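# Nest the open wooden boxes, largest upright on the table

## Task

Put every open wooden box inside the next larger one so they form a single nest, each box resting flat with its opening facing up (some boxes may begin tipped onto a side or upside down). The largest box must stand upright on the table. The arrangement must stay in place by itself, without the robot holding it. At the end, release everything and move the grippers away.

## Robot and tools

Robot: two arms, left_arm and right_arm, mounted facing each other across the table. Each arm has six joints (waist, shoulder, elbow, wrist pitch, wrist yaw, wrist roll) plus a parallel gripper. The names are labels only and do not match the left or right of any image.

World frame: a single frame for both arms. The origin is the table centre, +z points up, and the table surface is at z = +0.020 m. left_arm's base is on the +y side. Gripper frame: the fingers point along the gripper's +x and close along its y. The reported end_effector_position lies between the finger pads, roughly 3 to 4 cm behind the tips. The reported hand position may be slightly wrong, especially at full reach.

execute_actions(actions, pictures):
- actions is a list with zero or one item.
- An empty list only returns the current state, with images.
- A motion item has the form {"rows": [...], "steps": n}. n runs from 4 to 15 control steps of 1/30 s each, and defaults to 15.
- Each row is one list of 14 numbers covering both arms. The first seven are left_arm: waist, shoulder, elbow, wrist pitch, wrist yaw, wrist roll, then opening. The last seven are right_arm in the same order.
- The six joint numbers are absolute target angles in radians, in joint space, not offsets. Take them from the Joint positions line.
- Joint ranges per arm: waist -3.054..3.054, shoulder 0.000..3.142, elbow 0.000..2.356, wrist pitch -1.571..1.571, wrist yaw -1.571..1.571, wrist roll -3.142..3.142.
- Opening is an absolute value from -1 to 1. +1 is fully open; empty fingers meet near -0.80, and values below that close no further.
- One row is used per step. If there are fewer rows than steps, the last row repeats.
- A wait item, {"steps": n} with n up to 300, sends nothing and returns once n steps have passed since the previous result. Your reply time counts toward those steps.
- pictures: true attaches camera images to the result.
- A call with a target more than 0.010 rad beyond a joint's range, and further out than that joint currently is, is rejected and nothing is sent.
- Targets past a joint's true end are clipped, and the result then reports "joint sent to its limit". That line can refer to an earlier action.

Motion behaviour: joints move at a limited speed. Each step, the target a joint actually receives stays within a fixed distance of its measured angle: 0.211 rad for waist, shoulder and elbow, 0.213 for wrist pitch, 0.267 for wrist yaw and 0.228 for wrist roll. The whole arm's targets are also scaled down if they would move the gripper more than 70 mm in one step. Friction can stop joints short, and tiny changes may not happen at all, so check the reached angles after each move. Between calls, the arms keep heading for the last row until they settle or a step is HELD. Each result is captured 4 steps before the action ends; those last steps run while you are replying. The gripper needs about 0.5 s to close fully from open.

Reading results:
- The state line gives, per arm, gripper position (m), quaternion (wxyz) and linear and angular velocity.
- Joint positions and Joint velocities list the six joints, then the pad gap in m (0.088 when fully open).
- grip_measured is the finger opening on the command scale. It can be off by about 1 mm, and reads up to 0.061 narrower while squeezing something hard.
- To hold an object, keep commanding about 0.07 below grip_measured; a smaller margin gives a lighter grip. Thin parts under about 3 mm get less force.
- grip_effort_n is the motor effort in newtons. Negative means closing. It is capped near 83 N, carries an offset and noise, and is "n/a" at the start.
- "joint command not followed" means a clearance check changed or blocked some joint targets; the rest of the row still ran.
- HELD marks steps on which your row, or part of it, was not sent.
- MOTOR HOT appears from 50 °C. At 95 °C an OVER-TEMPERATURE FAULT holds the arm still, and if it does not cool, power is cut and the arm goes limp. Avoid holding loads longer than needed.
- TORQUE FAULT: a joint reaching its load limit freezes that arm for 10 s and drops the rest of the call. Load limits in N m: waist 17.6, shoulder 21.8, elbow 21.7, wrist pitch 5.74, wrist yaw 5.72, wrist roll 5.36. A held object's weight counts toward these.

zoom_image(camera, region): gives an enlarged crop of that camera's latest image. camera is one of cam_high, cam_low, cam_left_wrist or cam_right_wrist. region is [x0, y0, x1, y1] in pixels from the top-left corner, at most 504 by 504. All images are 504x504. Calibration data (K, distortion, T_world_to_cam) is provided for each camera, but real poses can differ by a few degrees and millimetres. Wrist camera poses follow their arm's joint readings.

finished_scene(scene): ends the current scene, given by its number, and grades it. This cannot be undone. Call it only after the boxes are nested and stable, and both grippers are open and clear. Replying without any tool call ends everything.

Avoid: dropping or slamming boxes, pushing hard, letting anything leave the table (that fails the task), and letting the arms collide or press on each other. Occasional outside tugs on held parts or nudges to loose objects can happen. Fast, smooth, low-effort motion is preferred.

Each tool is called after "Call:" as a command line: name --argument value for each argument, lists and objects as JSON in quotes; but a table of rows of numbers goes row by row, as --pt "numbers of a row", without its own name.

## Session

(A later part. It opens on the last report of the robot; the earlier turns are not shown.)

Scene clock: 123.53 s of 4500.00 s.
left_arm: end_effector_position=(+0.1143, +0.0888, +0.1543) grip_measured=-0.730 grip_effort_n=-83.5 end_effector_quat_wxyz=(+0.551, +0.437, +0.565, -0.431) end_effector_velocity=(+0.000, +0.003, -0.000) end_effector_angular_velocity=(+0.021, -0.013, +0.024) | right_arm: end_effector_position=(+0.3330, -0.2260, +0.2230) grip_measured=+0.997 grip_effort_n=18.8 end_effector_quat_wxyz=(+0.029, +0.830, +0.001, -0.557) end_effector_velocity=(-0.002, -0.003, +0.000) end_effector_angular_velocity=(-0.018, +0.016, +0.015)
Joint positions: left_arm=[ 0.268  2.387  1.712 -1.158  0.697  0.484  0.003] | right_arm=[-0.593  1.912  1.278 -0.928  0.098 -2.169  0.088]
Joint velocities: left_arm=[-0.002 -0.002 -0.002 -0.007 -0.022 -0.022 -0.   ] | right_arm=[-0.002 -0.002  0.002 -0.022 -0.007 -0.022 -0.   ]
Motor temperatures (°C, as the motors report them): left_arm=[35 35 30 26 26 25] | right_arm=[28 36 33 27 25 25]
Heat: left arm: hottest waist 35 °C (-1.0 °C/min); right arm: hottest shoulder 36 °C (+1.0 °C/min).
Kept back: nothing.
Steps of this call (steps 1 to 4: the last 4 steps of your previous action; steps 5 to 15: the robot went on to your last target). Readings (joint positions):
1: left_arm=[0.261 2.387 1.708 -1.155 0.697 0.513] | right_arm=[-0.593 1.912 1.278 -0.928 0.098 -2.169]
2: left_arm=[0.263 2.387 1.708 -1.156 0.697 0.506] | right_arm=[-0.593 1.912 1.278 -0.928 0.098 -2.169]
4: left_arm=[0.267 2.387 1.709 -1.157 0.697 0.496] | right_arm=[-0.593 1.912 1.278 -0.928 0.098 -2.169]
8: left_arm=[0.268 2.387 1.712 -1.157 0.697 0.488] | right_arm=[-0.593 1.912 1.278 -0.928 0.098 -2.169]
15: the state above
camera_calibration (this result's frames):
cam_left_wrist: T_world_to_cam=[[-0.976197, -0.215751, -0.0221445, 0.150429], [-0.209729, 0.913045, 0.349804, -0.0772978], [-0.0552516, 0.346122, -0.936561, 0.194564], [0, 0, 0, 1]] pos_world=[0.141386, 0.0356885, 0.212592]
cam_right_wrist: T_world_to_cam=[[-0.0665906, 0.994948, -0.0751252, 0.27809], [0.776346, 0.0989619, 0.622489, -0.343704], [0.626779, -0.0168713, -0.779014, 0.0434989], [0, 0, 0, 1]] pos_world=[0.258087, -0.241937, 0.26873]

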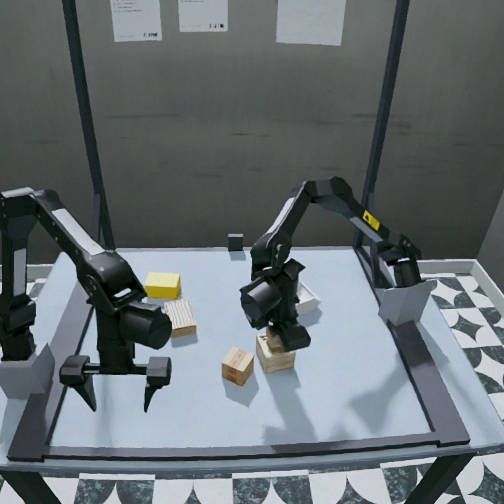

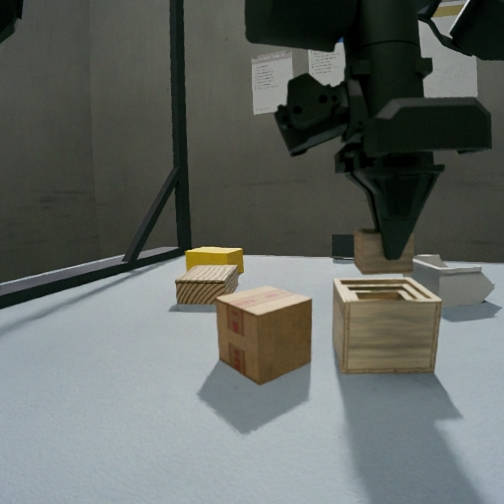

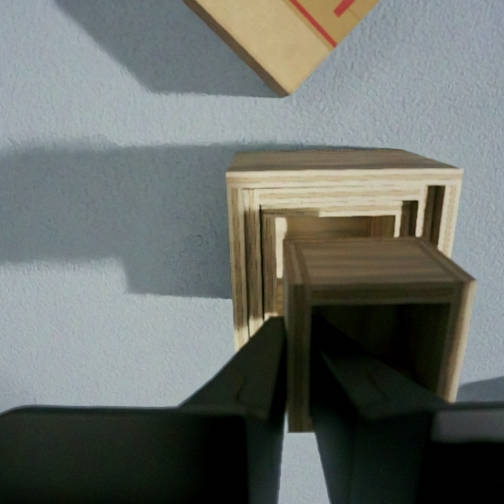

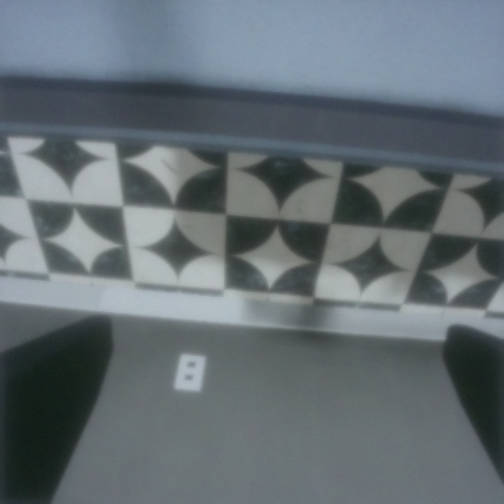

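Call:
execute_actions --actions '[{"rows":[[0.233,2.445,1.74,-1.11,0.703,0.445,-0.9,-0.593,1.912,1.278,-0.928,0.098,-2.169,1]],"steps":15}]'

Call:
execute_actions --actions '[{"steps":10}]' --pictures true

Scene clock: 124.07 s of 4500.00 s.
left_arm: end_effector_position=(+0.1174, +0.0814, +0.1341) grip_measured=-0.730 grip_effort_n=-83.5 end_effector_quat_wxyz=(+0.547, +0.442, +0.567, -0.429) end_effector_velocity=(+0.008, -0.020, +0.010) end_effector_angular_velocity=(-0.056, -0.054, -0.042) | right_arm: end_effector_position=(+0.3330, -0.2260, +0.2230) grip_measured=+0.997 grip_effort_n=19.3 end_effector_quat_wxyz=(+0.029, +0.830, +0.001, -0.557) end_effector_velocity=(-0.003, -0.008, -0.001) end_effector_angular_velocity=(-0.030, +0.013, -0.019)
Joint positions: left_arm=[ 0.231  2.432  1.731 -1.115  0.699  0.45   0.003] | right_arm=[-0.593  1.912  1.278 -0.928  0.098 -2.169  0.088]
Joint velocities: left_arm=[ 0.002 -0.007  0.042  0.051 -0.007 -0.022 -0.   ] | right_arm=[-0.002 -0.002 -0.002 -0.037  0.007  0.007  0.   ]
Motor temperatures (°C, as the motors report them): left_arm=[36 35 30 26 26 25] | right_arm=[28 36 33 27 25 25]
Heat: left arm: hottest waist 36 °C (+0.0 °C/min); right arm: hottest shoulder 36 °C (+1.0 °C/min).
Steps of this call (steps 1 to 5: the robot went on to your last target; steps 6 to 16: the first 11 steps of this action). Readings (joint positions):
6: left_arm=[0.267 2.390 1.714 -1.157 0.697 0.479] | right_arm=[-0.593 1.912 1.278 -0.928 0.098 -2.169]
7: left_arm=[0.264 2.396 1.718 -1.148 0.697 0.471] | right_arm=[-0.593 1.912 1.278 -0.928 0.098 -2.169]
9: left_arm=[0.252 2.409 1.728 -1.127 0.698 0.461] | right_arm=[-0.593 1.912 1.278 -0.928 0.098 -2.169]
13: left_arm=[0.232 2.429 1.730 -1.119 0.698 0.453] | right_arm=[-0.593 1.912 1.278 -0.928 0.098 -2.169]
16: the state above

Scene clock: 124.40 s of 4500.00 s.
left_arm: end_effector_position=(+0.1180, +0.0806, +0.1339) grip_measured=-0.730 grip_effort_n=-83.5 end_effector_quat_wxyz=(+0.548, +0.441, +0.567, -0.429) end_effector_velocity=(+0.004, +0.004, -0.001) end_effector_angular_velocity=(+0.014, -0.017, +0.039) | right_arm: end_effector_position=(+0.3330, -0.2260, +0.2230) grip_measured=+0.997 grip_effort_n=19.8 end_effector_quat_wxyz=(+0.029, +0.830, +0.001, -0.557) end_effector_velocity=(+0.001, +0.004, +0.002) end_effector_angular_velocity=(+0.018, -0.007, +0.026)
Joint positions: left_arm=[ 0.231  2.434  1.733 -1.112  0.699  0.448  0.003] | right_arm=[-0.593  1.912  1.278 -0.928  0.098 -2.169  0.088]
Joint velocities: left_arm=[ 0.002  0.002 -0.007  0.007 -0.022 -0.037 -0.   ] | right_arm=[-0.002 -0.007 -0.002  0.022 -0.007 -0.022 -0.   ]
Motor temperatures (°C, as the motors report them): left_arm=[36 35 30 26 26 25] | right_arm=[28 36 33 27 25 25]
Heat: left arm: hottest waist 36 °C (+0.0 °C/min); right arm: hottest shoulder 36 °C (+1.0 °C/min).
Kept back: nothing.
Steps of this call (steps 1 to 4: the last 4 steps of your previous action; steps 5 to 10: the robot went on to your last target). Readings (joint positions):
1: left_arm=[0.231 2.432 1.732 -1.114 0.699 0.449] | right_arm=[-0.593 1.912 1.278 -0.928 0.098 -2.169]
2: left_arm=[0.231 2.432 1.733 -1.113 0.699 0.449] | right_arm=[-0.593 1.912 1.278 -0.928 0.098 -2.169]
4: left_arm=[0.231 2.433 1.733 -1.113 0.699 0.449] | right_arm=[-0.593 1.912 1.278 -0.928 0.098 -2.169]
8: left_arm=[0.231 2.434 1.733 -1.112 0.699 0.448] | right_arm=[-0.593 1.912 1.278 -0.928 0.098 -2.169]
10: the state above
camera_calibration (this result's frames):
cam_left_wrist: T_world_to_cam=[[-0.977195, -0.210922, -0.0245336, 0.151925], [-0.205521, 0.910406, 0.359058, -0.063463], [-0.0533978, 0.355912, -0.932993, 0.176981], [0, 0, 0, 1]] pos_world=[0.144868, 0.0268319, 0.191636]
cam_right_wrist: T_world_to_cam=[[-0.0665906, 0.994948, -0.0751252, 0.27809], [0.776346, 0.0989619, 0.622489, -0.343704], [0.626779, -0.0168713, -0.779014, 0.0434989], [0, 0, 0, 1]] pos_world=[0.258087, -0.241937, 0.26873]

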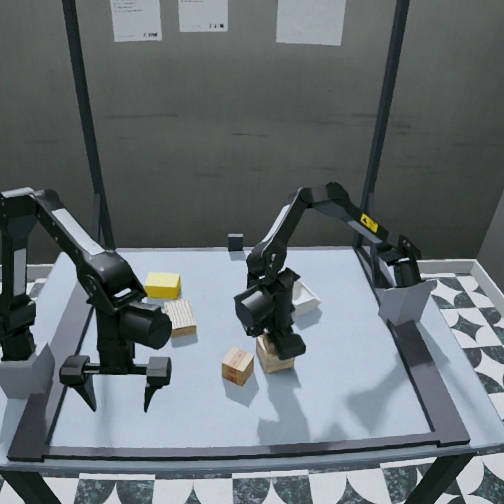

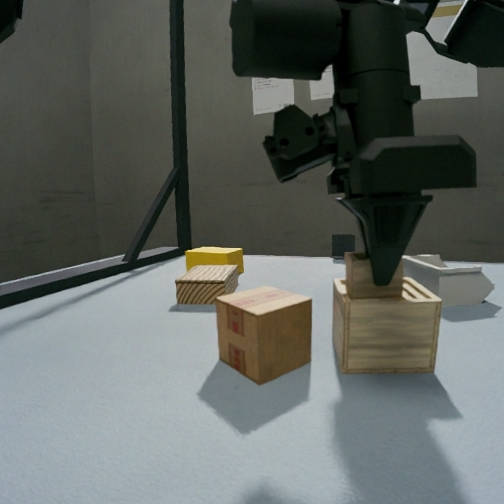

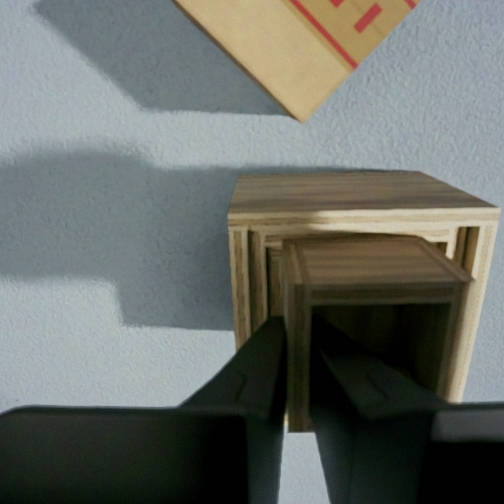

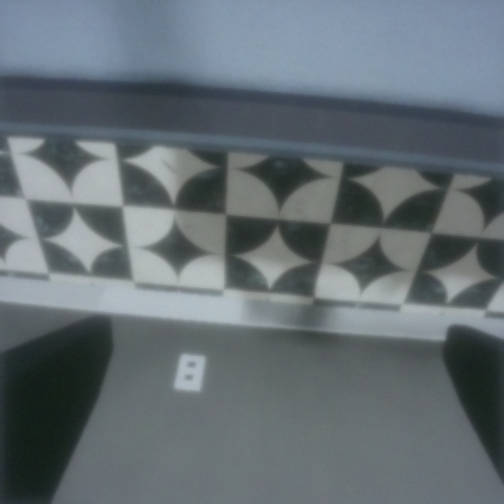

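Call:
zoom_image --camera "cam_left_wrist" --region '[210,160,504,330]'

Region (210, 160, 504, 330) of cam_left_wrist's 504x504 image, scaled by 1.714, with more detail than that image has; it fills the top 291 rows of this view, and the rest is white.

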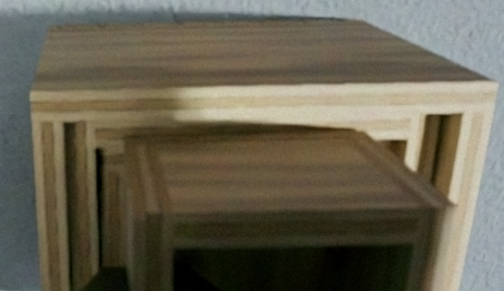

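Call:
execute_actions --actions '[{"rows":[[0.228,2.42,1.708,-1.105,0.70,0.445,-0.9,-0.593,1.912,1.278,-0.928,0.098,-2.169,1]],"steps":15}]'

Call:
execute_actions --actions '[{"steps":8}]' --pictures true

Call:
zoom_image --camera "cam_left_wrist" --region '[210,160,504,330]'

Scene clock: 125.03 s of 4500.00 s.
left_arm: end_effector_position=(+0.1177, +0.0828, +0.1324) grip_measured=-0.730 grip_effort_n=-83.5 end_effector_quat_wxyz=(+0.547, +0.440, +0.568, -0.429) end_effector_velocity=(-0.004, +0.002, +0.002) end_effector_angular_velocity=(+0.008, -0.004, +0.007) | right_arm: end_effector_position=(+0.3330, -0.2260, +0.2230) grip_measured=+0.997 grip_effort_n=19.3 end_effector_quat_wxyz=(+0.029, +0.830, +0.001, -0.557) end_effector_velocity=(-0.001, +0.002, +0.001) end_effector_angular_velocity=(+0.010, +0.000, +0.013)
Joint positions: left_arm=[ 0.231  2.431  1.719 -1.105  0.701  0.448  0.003] | right_arm=[-0.593  1.912  1.278 -0.928  0.098 -2.169  0.088]
Joint velocities: left_arm=[-0.002 -0.017 -0.012 -0.007 -0.007 -0.007 -0.   ] | right_arm=[ 0.002 -0.007 -0.002  0.007 -0.007 -0.007 -0.   ]
Motor temperatures (°C, as the motors report them): left_arm=[36 36 30 26 26 25] | right_arm=[28 36 33 27 25 25]
Heat: left arm: hottest waist 36 °C (+0.0 °C/min); right arm: hottest shoulder 36 °C (+1.0 °C/min).
Steps of this call (steps 1 to 8: the robot went on to your last target; steps 9 to 19: the first 11 steps of this action). Readings (joint positions):
9: left_arm=[0.231 2.434 1.732 -1.111 0.699 0.448] | right_arm=[-0.593 1.912 1.278 -0.928 0.098 -2.169]
10: left_arm=[0.231 2.434 1.730 -1.109 0.699 0.448] | right_arm=[-0.593 1.912 1.278 -0.928 0.098 -2.169]
12: left_arm=[0.231 2.434 1.726 -1.107 0.700 0.448] | right_arm=[-0.593 1.912 1.278 -0.928 0.098 -2.169]
16: left_arm=[0.231 2.432 1.721 -1.106 0.701 0.448] | right_arm=[-0.593 1.912 1.278 -0.928 0.098 -2.169]
19: the state above

Scene clock: 125.30 s of 4500.00 s.
left_arm: end_effector_position=(+0.1174, +0.0831, +0.1325) grip_measured=-0.730 grip_effort_n=-83.5 end_effector_quat_wxyz=(+0.547, +0.440, +0.568, -0.429) end_effector_velocity=(+0.000, +0.002, +0.001) end_effector_angular_velocity=(+0.007, -0.003, -0.001) | right_arm: end_effector_position=(+0.3330, -0.2260, +0.2230) grip_measured=+0.997 grip_effort_n=18.8 end_effector_quat_wxyz=(+0.029, +0.830, +0.001, -0.557) end_effector_velocity=(-0.004, +0.000, -0.001) end_effector_angular_velocity=(+0.007, +0.022, -0.002)
Joint positions: left_arm=[ 0.231  2.429  1.718 -1.105  0.701  0.448  0.003] | right_arm=[-0.593  1.912  1.278 -0.928  0.098 -2.169  0.088]
Joint velocities: left_arm=[ 0.002 -0.002 -0.002 -0.007 -0.007  0.007 -0.   ] | right_arm=[ 0.002 -0.002 -0.002 -0.007 -0.022  0.007 -0.   ]
Motor temperatures (°C, as the motors report them): left_arm=[36 36 30 26 26 25] | right_arm=[28 36 33 27 25 25]
Heat: left arm: hottest waist 36 °C (+0.0 °C/min); right arm: hottest shoulder 36 °C (+1.0 °C/min).
Kept back: nothing.
Steps of this call (steps 1 to 4: the last 4 steps of your previous action; steps 5 to 8: the robot went on to your last target). Readings (joint positions):
1: left_arm=[0.231 2.430 1.719 -1.105 0.701 0.448] | right_arm=[-0.593 1.912 1.278 -0.928 0.098 -2.169]
2: left_arm=[0.231 2.430 1.718 -1.105 0.701 0.448] | right_arm=[-0.593 1.912 1.278 -0.928 0.098 -2.169]
4: left_arm=[0.231 2.430 1.718 -1.105 0.701 0.448] | right_arm=[-0.593 1.912 1.278 -0.928 0.098 -2.169]
8: the state above
camera_calibration (this result's frames):
cam_left_wrist: T_world_to_cam=[[-0.976726, -0.213367, -0.021914, 0.151599], [-0.206759, 0.909416, 0.36085, -0.06527], [-0.0570644, 0.356983, -0.932366, 0.175007], [0, 0, 0, 1]] pos_world=[0.144562, 0.0292294, 0.190045]
cam_right_wrist: T_world_to_cam=[[-0.0665906, 0.994948, -0.0751252, 0.27809], [0.776346, 0.0989619, 0.622489, -0.343704], [0.626779, -0.0168713, -0.779014, 0.0434989], [0, 0, 0, 1]] pos_world=[0.258087, -0.241937, 0.26873]

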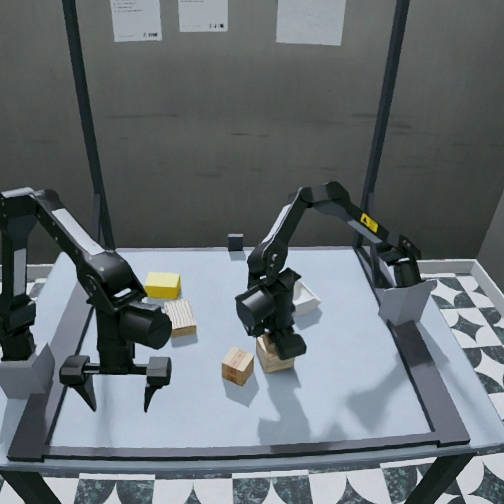

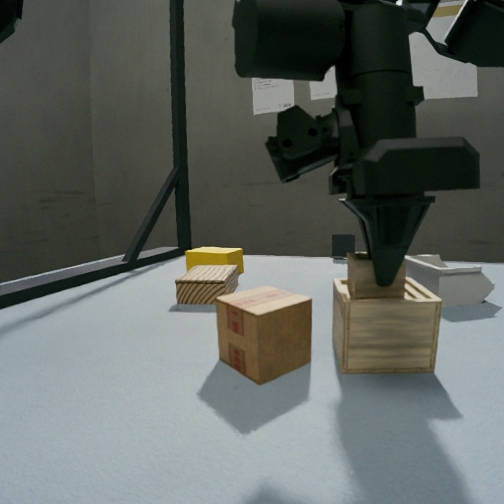

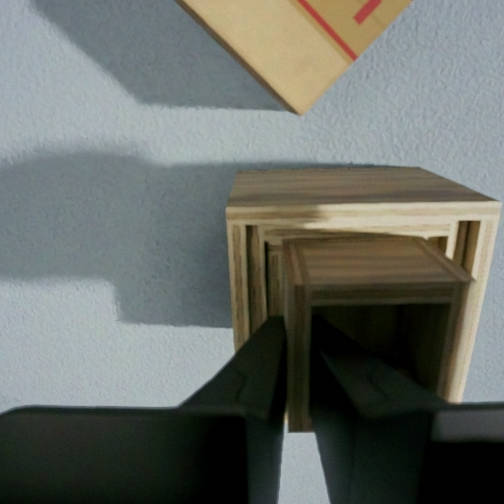

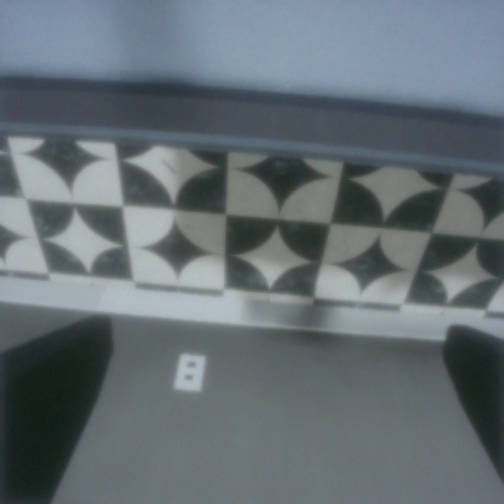

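Region (210, 160, 504, 330) of cam_left_wrist's 504x504 image, scaled by 1.714, with more detail than that image has; it fills the top 291 rows of this view, and the rest is white.

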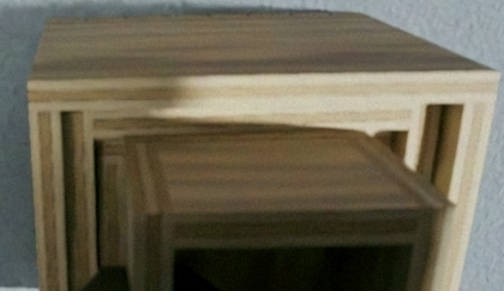

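Call:
execute_actions --actions '[{"rows":[[0.223,2.408,1.688,-1.10,0.701,0.44,-0.9,-0.593,1.912,1.278,-0.928,0.098,-2.169,1]],"steps":15}]'

Call:
execute_actions --actions '[{"steps":8}]' --pictures true

Call:
zoom_image --camera "cam_left_wrist" --region '[210,160,504,330]'

Scene clock: 126.10 s of 4500.00 s.
left_arm: end_effector_position=(+0.1135, +0.0867, +0.1288) grip_measured=-0.730 grip_effort_n=-83.5 end_effector_quat_wxyz=(+0.544, +0.440, +0.573, -0.426) end_effector_velocity=(+0.000, +0.006, -0.002) end_effector_angular_velocity=(+0.026, -0.008, +0.001) | right_arm: end_effector_position=(+0.3330, -0.2260, +0.2230) grip_measured=+0.997 grip_effort_n=19.3 end_effector_quat_wxyz=(+0.029, +0.830, +0.001, -0.557) end_effector_velocity=(-0.001, -0.002, -0.000) end_effector_angular_velocity=(-0.004, +0.010, +0.004)
Joint positions: left_arm=[ 0.223  2.421  1.695 -1.101  0.701  0.443  0.003] | right_arm=[-0.593  1.912  1.278 -0.928  0.098 -2.169  0.088]
Joint velocities: left_arm=[-0.002 -0.002 -0.012 -0.007 -0.022  0.007 -0.   ] | right_arm=[-0.002 -0.002 -0.002 -0.007 -0.007 -0.007 -0.   ]
Motor temperatures (°C, as the motors report them): left_arm=[36 36 30 26 26 25] | right_arm=[28 36 33 27 25 25]
Heat: left arm: hottest waist 36 °C (+0.0 °C/min); right arm: hottest shoulder 36 °C (+1.0 °C/min).
Steps of this call (steps 1 to 13: the robot went on to your last target; steps 14 to 24: the first 11 steps of this action). Readings (joint positions):
14: left_arm=[0.231 2.428 1.716 -1.104 0.701 0.448] | right_arm=[-0.593 1.912 1.278 -0.928 0.098 -2.169]
15: left_arm=[0.231 2.426 1.712 -1.102 0.701 0.446] | right_arm=[-0.593 1.912 1.278 -0.928 0.098 -2.169]
17: left_arm=[0.229 2.423 1.703 -1.102 0.701 0.445] | right_arm=[-0.593 1.912 1.278 -0.928 0.098 -2.169]
21: left_arm=[0.225 2.422 1.697 -1.101 0.701 0.443] | right_arm=[-0.593 1.912 1.278 -0.928 0.098 -2.169]
24: the state above

Scene clock: 126.37 s of 4500.00 s.
left_arm: end_effector_position=(+0.1133, +0.0867, +0.1287) grip_measured=-0.730 grip_effort_n=-83.5 end_effector_quat_wxyz=(+0.544, +0.440, +0.574, -0.426) end_effector_velocity=(+0.001, +0.001, -0.002) end_effector_angular_velocity=(+0.014, -0.019, -0.004) | right_arm: end_effector_position=(+0.3330, -0.2260, +0.2230) grip_measured=+0.997 grip_effort_n=19.3 end_effector_quat_wxyz=(+0.029, +0.830, +0.001, -0.557) end_effector_velocity=(-0.003, -0.004, -0.001) end_effector_angular_velocity=(-0.013, +0.031, +0.012)
Joint positions: left_arm=[ 0.223  2.421  1.695 -1.101  0.701  0.443  0.003] | right_arm=[-0.593  1.912  1.278 -0.928  0.098 -2.169  0.088]
Joint velocities: left_arm=[-0.007 -0.002 -0.002  0.007 -0.022 -0.007 -0.   ] | right_arm=[-0.007 -0.002 -0.002 -0.022 -0.022 -0.022 -0.   ]
Motor temperatures (°C, as the motors report them): left_arm=[36 36 30 26 26 25] | right_arm=[28 36 33 27 25 25]
Heat: left arm: hottest waist 36 °C (+0.0 °C/min); right arm: hottest shoulder 36 °C (+1.0 °C/min).
Kept back: nothing.
Steps of this call (steps 1 to 4: the last 4 steps of your previous action; steps 5 to 8: the robot went on to your last target). Readings (joint positions):
1: left_arm=[0.224 2.421 1.695 -1.101 0.701 0.443] | right_arm=[-0.593 1.912 1.278 -0.928 0.098 -2.169]
2: left_arm=[0.223 2.421 1.695 -1.101 0.701 0.443] | right_arm=[-0.593 1.912 1.278 -0.928 0.098 -2.169]
4: left_arm=[0.223 2.421 1.695 -1.101 0.701 0.443] | right_arm=[-0.593 1.912 1.278 -0.928 0.098 -2.169]
8: the state above
camera_calibration (this result's frames):
cam_left_wrist: T_world_to_cam=[[-0.97562, -0.218727, -0.0179912, 0.148147], [-0.20956, 0.904097, 0.372415, -0.0688044], [-0.0651914, 0.367105, -0.927892, 0.169421], [0, 0, 0, 1]] pos_world=[0.141162, 0.0324143, 0.185494]
cam_right_wrist: T_world_to_cam=[[-0.0665906, 0.994948, -0.0751252, 0.27809], [0.776346, 0.0989619, 0.622489, -0.343704], [0.626779, -0.0168713, -0.779014, 0.0434989], [0, 0, 0, 1]] pos_world=[0.258087, -0.241937, 0.26873]

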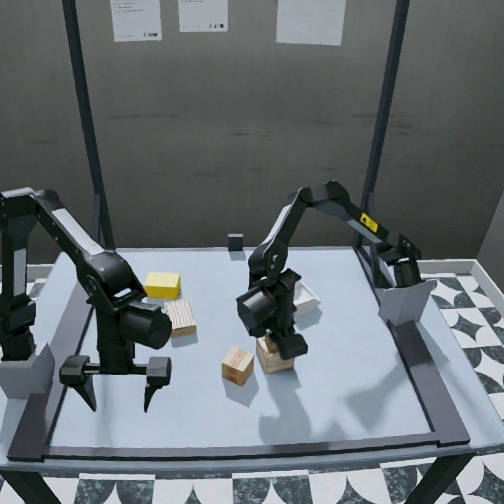

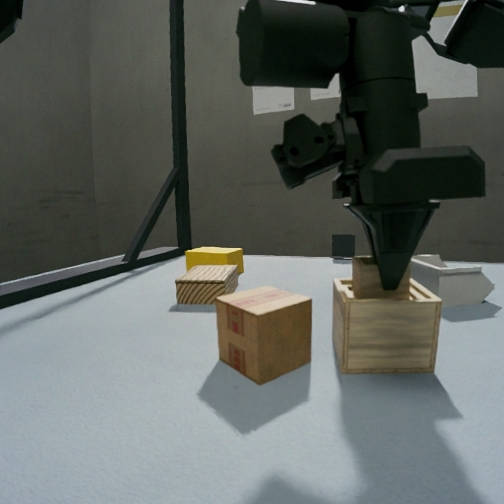

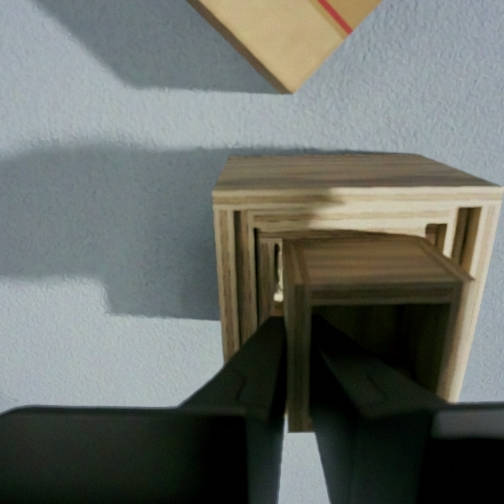

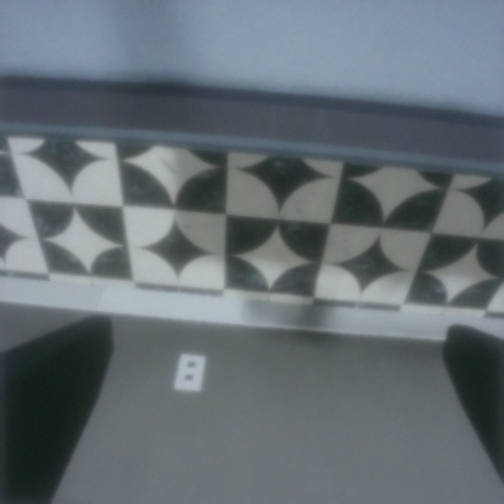

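Region (210, 160, 504, 330) of cam_left_wrist's 504x504 image, scaled by 1.714, with more detail than that image has; it fills the top 291 rows of this view, and the rest is white.

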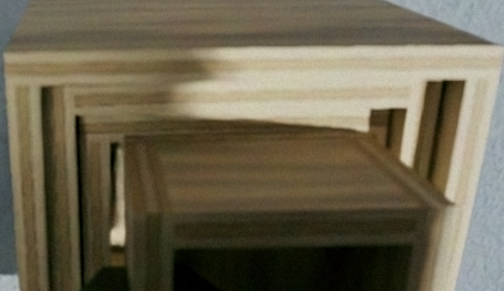

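Call:
execute_actions --actions '[{"rows":[[0.209,2.445,1.69,-1.07,0.703,0.428,-0.9,-0.593,1.912,1.278,-0.928,0.098,-2.169,1]],"steps":15}]'

Call:
execute_actions --actions '[{"steps":8}]' --pictures true

Scene clock: 126.87 s of 4500.00 s.
left_arm: end_effector_position=(+0.1153, +0.0832, +0.1275) grip_measured=-0.730 grip_effort_n=-83.5 end_effector_quat_wxyz=(+0.548, +0.441, +0.567, -0.428) end_effector_velocity=(+0.004, -0.001, -0.001) end_effector_angular_velocity=(-0.007, -0.014, -0.002) | right_arm: end_effector_position=(+0.3330, -0.2260, +0.2230) grip_measured=+0.997 grip_effort_n=19.8 end_effector_quat_wxyz=(+0.029, +0.830, +0.001, -0.557) end_effector_velocity=(+0.000, +0.001, +0.000) end_effector_angular_velocity=(+0.008, +0.003, +0.008)
Joint positions: left_arm=[ 0.22   2.422  1.695 -1.077  0.701  0.432  0.003] | right_arm=[-0.593  1.912  1.278 -0.928  0.098 -2.169  0.088]
Joint velocities: left_arm=[ 0.002  0.002 -0.002  0.022 -0.007 -0.007  0.   ] | right_arm=[-0.002 -0.002 -0.002  0.007 -0.007 -0.007 -0.   ]
Motor temperatures (°C, as the motors report them): left_arm=[36 36 30 26 26 25] | right_arm=[28 36 33 27 25 25]
Heat: left arm: hottest waist 36 °C (+0.0 °C/min); right arm: hottest shoulder 36 °C (+1.0 °C/min).
Steps of this call (steps 1 to 4: the robot went on to your last target; steps 5 to 15: the first 11 steps of this action). Readings (joint positions):
5: left_arm=[0.223 2.421 1.695 -1.099 0.701 0.442] | right_arm=[-0.593 1.912 1.278 -0.928 0.098 -2.169]
6: left_arm=[0.223 2.421 1.695 -1.095 0.701 0.439] | right_arm=[-0.593 1.912 1.278 -0.928 0.098 -2.169]
8: left_arm=[0.221 2.421 1.695 -1.083 0.701 0.436] | right_arm=[-0.593 1.912 1.278 -0.928 0.098 -2.169]
12: left_arm=[0.220 2.421 1.695 -1.078 0.701 0.433] | right_arm=[-0.593 1.912 1.278 -0.928 0.098 -2.169]
15: the state above

Scene clock: 127.13 s of 4500.00 s.
left_arm: end_effector_position=(+0.1155, +0.0832, +0.1274) grip_measured=-0.730 grip_effort_n=-83.5 end_effector_quat_wxyz=(+0.548, +0.441, +0.567, -0.428) end_effector_velocity=(-0.001, +0.002, -0.000) end_effector_angular_velocity=(+0.011, -0.003, +0.039) | right_arm: end_effector_position=(+0.3330, -0.2260, +0.2230) grip_measured=+0.997 grip_effort_n=19.3 end_effector_quat_wxyz=(+0.029, +0.830, +0.001, -0.557) end_effector_velocity=(+0.002, -0.000, +0.001) end_effector_angular_velocity=(+0.000, -0.010, +0.005)
Joint positions: left_arm=[ 0.22   2.422  1.695 -1.077  0.701  0.432  0.003] | right_arm=[-0.593  1.912  1.278 -0.928  0.098 -2.169  0.088]
Joint velocities: left_arm=[-0.002 -0.002 -0.002 -0.007 -0.007 -0.037 -0.   ] | right_arm=[-0.002 -0.002 -0.002  0.007  0.007 -0.007  0.   ]
Motor temperatures (°C, as the motors report them): left_arm=[36 36 30 26 26 25] | right_arm=[28 36 33 27 25 25]
Heat: left arm: hottest waist 36 °C (+0.0 °C/min); right arm: hottest shoulder 36 °C (+1.0 °C/min).
Kept back: nothing.
Steps of this call (steps 1 to 4: the last 4 steps of your previous action; steps 5 to 8: the robot went on to your last target). Readings (joint positions):
1: left_arm=[0.220 2.422 1.695 -1.077 0.701 0.432] | right_arm=[-0.593 1.912 1.278 -0.928 0.098 -2.169]
2: left_arm=[0.220 2.422 1.695 -1.077 0.701 0.432] | right_arm=[-0.593 1.912 1.278 -0.928 0.098 -2.169]
4: left_arm=[0.220 2.422 1.695 -1.077 0.701 0.432] | right_arm=[-0.593 1.912 1.278 -0.928 0.098 -2.169]
8: the state above
camera_calibration (this result's frames):
cam_left_wrist: T_world_to_cam=[[-0.976781, -0.212747, -0.0252484, 0.149962], [-0.207462, 0.909873, 0.359292, -0.063687], [-0.0534655, 0.356187, -0.932884, 0.169812], [0, 0, 0, 1]] pos_world=[0.142347, 0.0293663, 0.185083]
cam_right_wrist: T_world_to_cam=[[-0.0665906, 0.994948, -0.0751252, 0.27809], [0.776346, 0.0989619, 0.622489, -0.343704], [0.626779, -0.0168713, -0.779014, 0.0434989], [0, 0, 0, 1]] pos_world=[0.258087, -0.241937, 0.26873]

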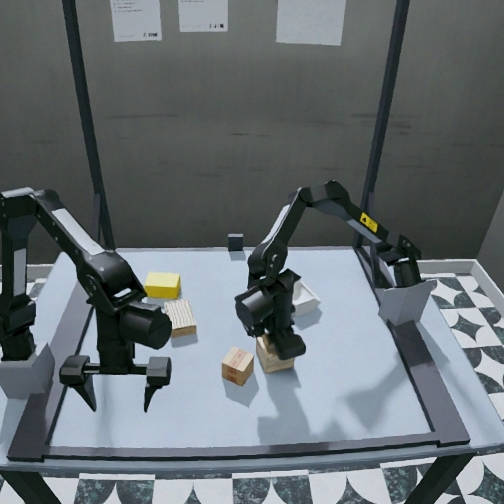

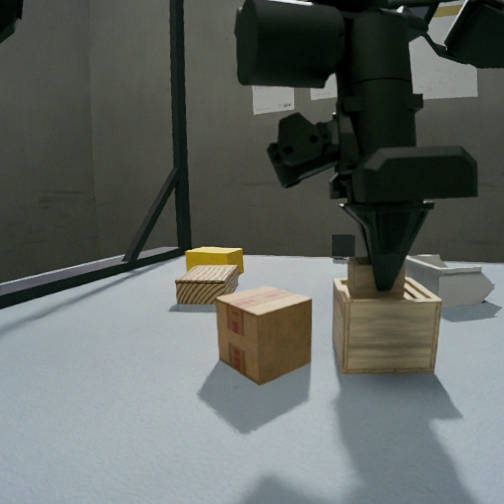

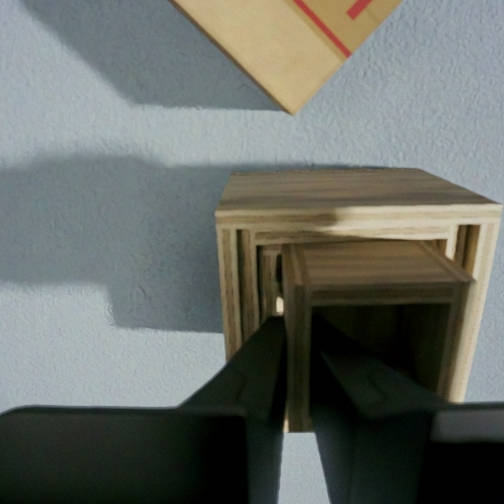

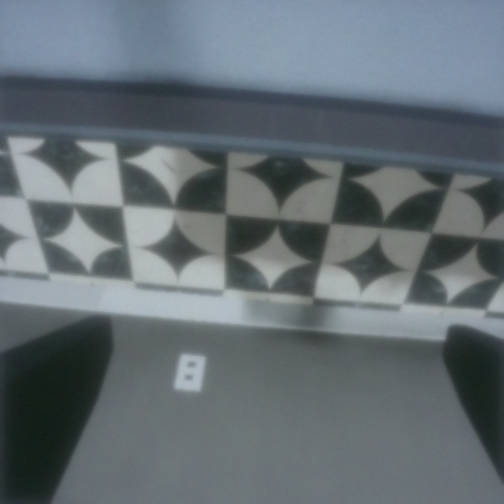

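Call:
execute_actions --actions '[{"rows":[[0.232,2.40,1.70,-1.12,0.701,0.45,-0.9,-0.593,1.912,1.278,-0.928,0.098,-2.169,1]],"steps":15}]'

Call:
execute_actions --actions '[{"steps":8}]' --pictures true

Call:
zoom_image --camera "cam_left_wrist" --region '[210,160,504,330]'

Scene clock: 127.70 s of 4500.00 s.
left_arm: end_effector_position=(+0.1120, +0.0884, +0.1301) grip_measured=-0.730 grip_effort_n=-83.5 end_effector_quat_wxyz=(+0.543, +0.439, +0.578, -0.423) end_effector_velocity=(-0.007, +0.001, +0.006) end_effector_angular_velocity=(+0.008, -0.004, -0.008) | right_arm: end_effector_position=(+0.3330, -0.2260, +0.2230) grip_measured=+0.997 grip_effort_n=19.8 end_effector_quat_wxyz=(+0.029, +0.830, +0.001, -0.557) end_effector_velocity=(-0.006, +0.001, -0.002) end_effector_angular_velocity=(+0.009, +0.035, +0.014)
Joint positions: left_arm=[ 0.225  2.419  1.695 -1.115  0.701  0.446  0.003] | right_arm=[-0.593  1.912  1.278 -0.928  0.098 -2.169  0.088]
Joint velocities: left_arm=[-0.002 -0.027 -0.007 -0.022 -0.007  0.007 -0.   ] | right_arm=[ 0.002 -0.002 -0.002 -0.007 -0.037 -0.007 -0.   ]
Motor temperatures (°C, as the motors report them): left_arm=[36 36 30 26 26 25] | right_arm=[28 36 33 27 25 25]
Heat: left arm: hottest waist 36 °C (+0.0 °C/min); right arm: hottest shoulder 36 °C (+1.0 °C/min).
Steps of this call (steps 1 to 6: the robot went on to your last target; steps 7 to 17: the first 11 steps of this action). Readings (joint positions):
7: left_arm=[0.220 2.422 1.695 -1.078 0.701 0.432] | right_arm=[-0.593 1.912 1.278 -0.928 0.098 -2.169]
8: left_arm=[0.221 2.422 1.695 -1.084 0.701 0.433] | right_arm=[-0.593 1.912 1.278 -0.928 0.098 -2.169]
10: left_arm=[0.223 2.421 1.695 -1.098 0.701 0.438] | right_arm=[-0.593 1.912 1.278 -0.928 0.098 -2.169]
14: left_arm=[0.225 2.421 1.695 -1.112 0.701 0.444] | right_arm=[-0.593 1.912 1.278 -0.928 0.098 -2.169]
17: the state above

Scene clock: 127.97 s of 4500.00 s.
left_arm: end_effector_position=(+0.1112, +0.0882, +0.1311) grip_measured=-0.730 grip_effort_n=-83.5 end_effector_quat_wxyz=(+0.543, +0.439, +0.577, -0.424) end_effector_velocity=(-0.001, +0.002, -0.000) end_effector_angular_velocity=(+0.010, -0.001, -0.019) | right_arm: end_effector_position=(+0.3330, -0.2260, +0.2230) grip_measured=+0.997 grip_effort_n=19.3 end_effector_quat_wxyz=(+0.029, +0.830, +0.001, -0.557) end_effector_velocity=(-0.004, +0.000, -0.001) end_effector_angular_velocity=(-0.004, +0.023, +0.025)
Joint positions: left_arm=[ 0.226  2.416  1.695 -1.118  0.701  0.446  0.003] | right_arm=[-0.593  1.912  1.278 -0.928  0.098 -2.169  0.088]
Joint velocities: left_arm=[-0.002 -0.002 -0.002 -0.007 -0.007  0.022 -0.   ] | right_arm=[ 0.002 -0.002 -0.002 -0.007 -0.022 -0.022 -0.   ]
Motor temperatures (°C, as the motors report them): left_arm=[36 36 30 26 26 25] | right_arm=[28 36 33 27 25 25]
Heat: left arm: hottest waist 36 °C (+0.0 °C/min); right arm: hottest shoulder 36 °C (+1.0 °C/min).
Kept back: nothing.
Steps of this call (steps 1 to 4: the last 4 steps of your previous action; steps 5 to 8: the robot went on to your last target). Readings (joint positions):
1: left_arm=[0.225 2.418 1.695 -1.116 0.701 0.446] | right_arm=[-0.593 1.912 1.278 -0.928 0.098 -2.169]
2: left_arm=[0.225 2.418 1.695 -1.116 0.701 0.446] | right_arm=[-0.593 1.912 1.278 -0.928 0.098 -2.169]
4: left_arm=[0.225 2.416 1.695 -1.117 0.701 0.446] | right_arm=[-0.593 1.912 1.278 -0.928 0.098 -2.169]
8: the state above
camera_calibration (this result's frames):
cam_left_wrist: T_world_to_cam=[[-0.974363, -0.22454, -0.0140766, 0.146321], [-0.213092, 0.900997, 0.377884, -0.0715662], [-0.0721672, 0.371196, -0.925746, 0.171092], [0, 0, 0, 1]] pos_world=[0.139667, 0.0338271, 0.187491]
cam_right_wrist: T_world_to_cam=[[-0.0665906, 0.994948, -0.0751252, 0.27809], [0.776346, 0.0989619, 0.622489, -0.343704], [0.626779, -0.0168713, -0.779014, 0.0434989], [0, 0, 0, 1]] pos_world=[0.258087, -0.241937, 0.26873]

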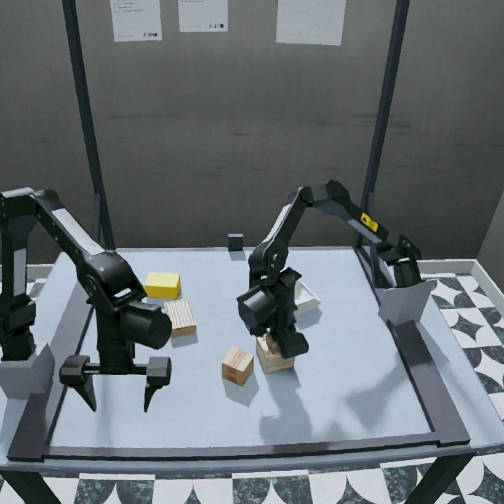

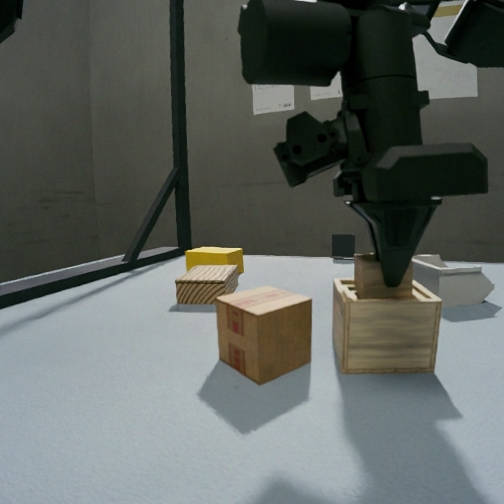

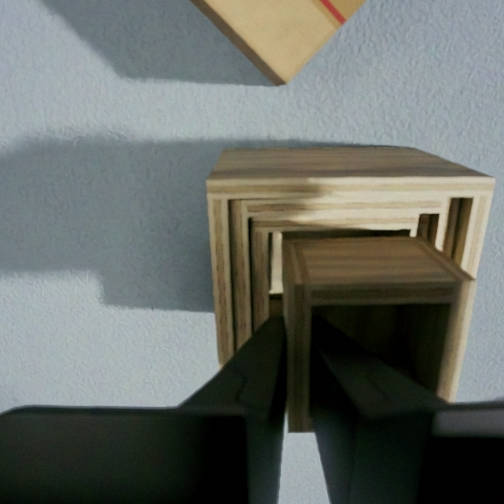

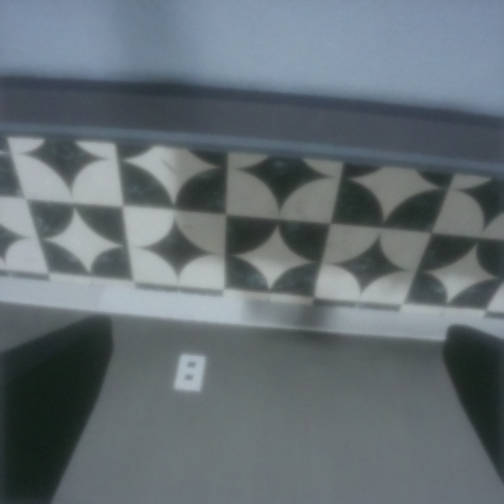

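Region (210, 160, 504, 330) of cam_left_wrist's 504x504 image, scaled by 1.714, with more detail than that image has; it fills the top 291 rows of this view, and the rest is white.

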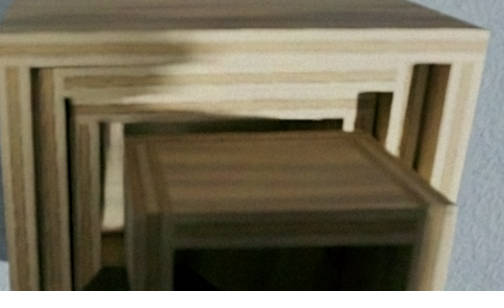

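Call:
execute_actions --actions '[]'

Scene clock: 128.43 s of 4500.00 s.
left_arm: end_effector_position=(+0.1112, +0.0882, +0.1311) grip_measured=-0.730 grip_effort_n=-83.5 end_effector_quat_wxyz=(+0.543, +0.439, +0.577, -0.424) end_effector_velocity=(+0.001, +0.003, -0.001) end_effector_angular_velocity=(+0.020, -0.013, +0.009) | right_arm: end_effector_position=(+0.3330, -0.2260, +0.2230) grip_measured=+0.997 grip_effort_n=19.3 end_effector_quat_wxyz=(+0.029, +0.830, +0.001, -0.557) end_effector_velocity=(-0.001, -0.002, +0.002) end_effector_angular_velocity=(-0.015, -0.004, +0.021)
Joint positions: left_arm=[ 0.226  2.416  1.695 -1.118  0.701  0.447  0.003] | right_arm=[-0.593  1.912  1.278 -0.928  0.098 -2.169  0.088]
Joint velocities: left_arm=[-0.002  0.002  0.002 -0.007 -0.022 -0.007  0.   ] | right_arm=[ 0.002 -0.007 -0.002 -0.007  0.007 -0.022  0.   ]
Motor temperatures (°C, as the motors report them): left_arm=[36 36 30 26 26 25] | right_arm=[28 36 33 27 25 25]
Heat: left arm: hottest waist 36 °C (+0.0 °C/min); right arm: hottest shoulder 36 °C (+1.0 °C/min).
Kept back: nothing.
Steps of this call (steps 1 to 14: the robot went on to your last target). Readings (joint positions):
1: left_arm=[0.226 2.416 1.695 -1.118 0.701 0.447] | right_arm=[-0.593 1.912 1.278 -0.928 0.098 -2.169]
2: left_arm=[0.226 2.416 1.695 -1.118 0.701 0.447] | right_arm=[-0.593 1.912 1.278 -0.928 0.098 -2.169]
4: left_arm=[0.226 2.416 1.695 -1.118 0.701 0.447] | right_arm=[-0.593 1.912 1.278 -0.928 0.098 -2.169]
8: left_arm=[0.226 2.416 1.695 -1.118 0.701 0.447] | right_arm=[-0.593 1.912 1.278 -0.928 0.098 -2.169]
14: the state above
All arms were judged still, so your last target was given up. Only a new action makes them travel on or press farther. Fingers that are still opening or closing keep moving.
camera_calibration (this result's frames):
cam_left_wrist: T_world_to_cam=[[-0.974449, -0.224169, -0.014057, 0.146296], [-0.212742, 0.901082, 0.377879, -0.071612], [-0.0720424, 0.371215, -0.925748, 0.171077], [0, 0, 0, 1]] pos_world=[0.139647, 0.0338169, 0.187492]
cam_right_wrist: T_world_to_cam=[[-0.0665906, 0.994948, -0.0751252, 0.27809], [0.776346, 0.0989619, 0.622489, -0.343704], [0.626779, -0.0168713, -0.779014, 0.0434989], [0, 0, 0, 1]] pos_world=[0.258087, -0.241937, 0.26873]

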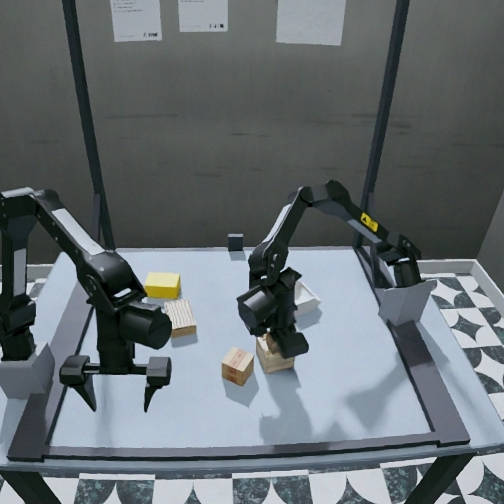

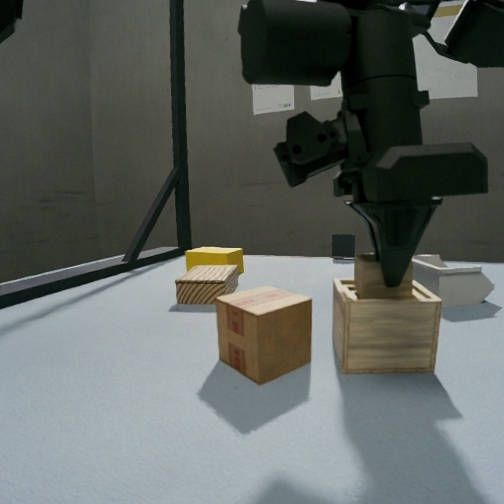

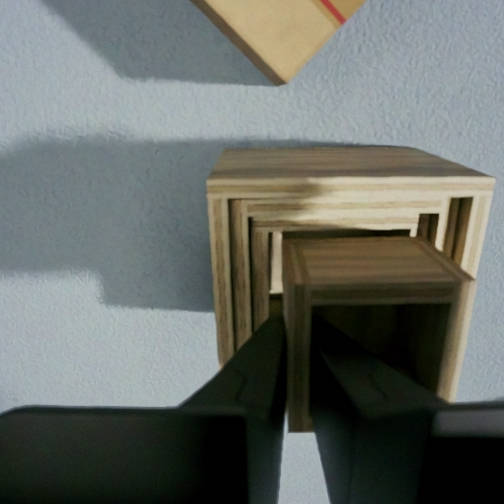

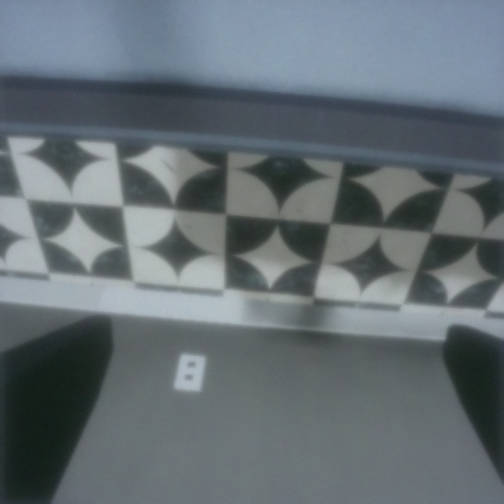

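Call:
execute_actions --actions '[{"rows":[[0.240,2.416,1.695,-1.118,0.701,0.447,-0.9,-0.593,1.912,1.278,-0.928,0.098,-2.169,1]],"steps":12}]' --pictures true

Scene clock: 128.83 s of 4500.00 s.
left_arm: end_effector_position=(+0.1136, +0.0891, +0.1334) grip_measured=-0.730 grip_effort_n=-83.5 end_effector_quat_wxyz=(+0.546, +0.436, +0.577, -0.423) end_effector_velocity=(+0.006, +0.002, +0.005) end_effector_angular_velocity=(-0.010, -0.013, +0.015) | right_arm: end_effector_position=(+0.3330, -0.2260, +0.2230) grip_measured=+0.997 grip_effort_n=19.3 end_effector_quat_wxyz=(+0.029, +0.830, +0.001, -0.557) end_effector_velocity=(+0.000, +0.001, +0.000) end_effector_angular_velocity=(+0.002, +0.003, +0.021)
Joint positions: left_arm=[ 0.234  2.416  1.695 -1.118  0.701  0.447  0.003] | right_arm=[-0.593  1.912  1.278 -0.928  0.098 -2.169  0.088]
Joint velocities: left_arm=[ 0.017 -0.002 -0.002  0.007 -0.007 -0.007 -0.   ] | right_arm=[-0.002 -0.002 -0.002  0.007 -0.007 -0.022 -0.   ]
Motor temperatures (°C, as the motors report them): left_arm=[36 36 30 26 26 25] | right_arm=[28 36 33 27 25 25]
Heat: left arm: hottest waist 36 °C (+0.0 °C/min); right arm: hottest shoulder 36 °C (+1.0 °C/min).
Steps of this call (steps 1 to 4: nothing new was sent; steps 5 to 12: the first 8 steps of this action). Readings (joint positions):
5: left_arm=[0.226 2.416 1.695 -1.118 0.701 0.447] | right_arm=[-0.593 1.912 1.278 -0.928 0.098 -2.169]
6: left_arm=[0.226 2.416 1.695 -1.118 0.701 0.447] | right_arm=[-0.593 1.912 1.278 -0.928 0.098 -2.169]
8: left_arm=[0.229 2.416 1.695 -1.118 0.701 0.447] | right_arm=[-0.593 1.912 1.278 -0.928 0.098 -2.169]
12: the state above
camera_calibration (this result's frames):
cam_left_wrist: T_world_to_cam=[[-0.972949, -0.230554, -0.0146695, 0.149281], [-0.219263, 0.901569, 0.372957, -0.071437], [-0.0727613, 0.366084, -0.927733, 0.17382], [0, 0, 0, 1]] pos_world=[0.142226, 0.0351898, 0.190092]
cam_right_wrist: T_world_to_cam=[[-0.0665906, 0.994948, -0.0751252, 0.27809], [0.776346, 0.0989619, 0.622489, -0.343704], [0.626779, -0.0168713, -0.779014, 0.0434989], [0, 0, 0, 1]] pos_world=[0.258087, -0.241937, 0.26873]

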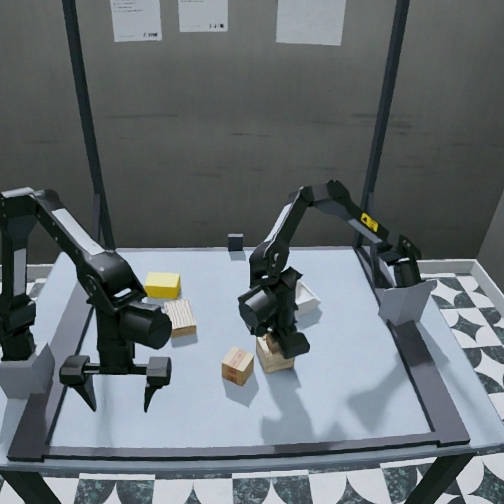

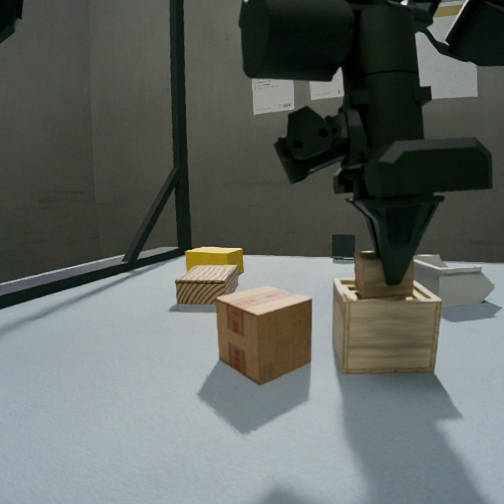

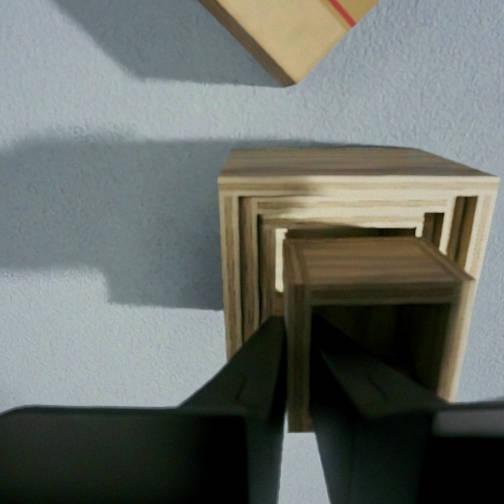

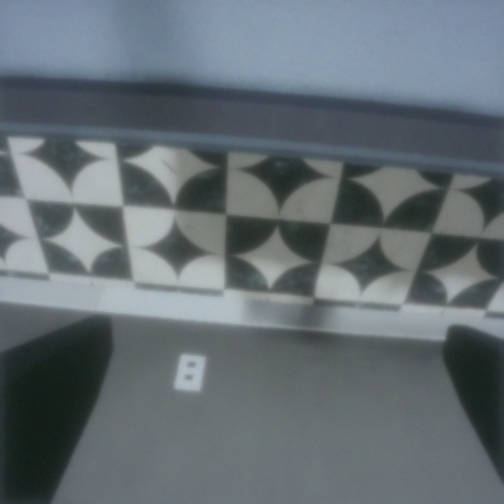

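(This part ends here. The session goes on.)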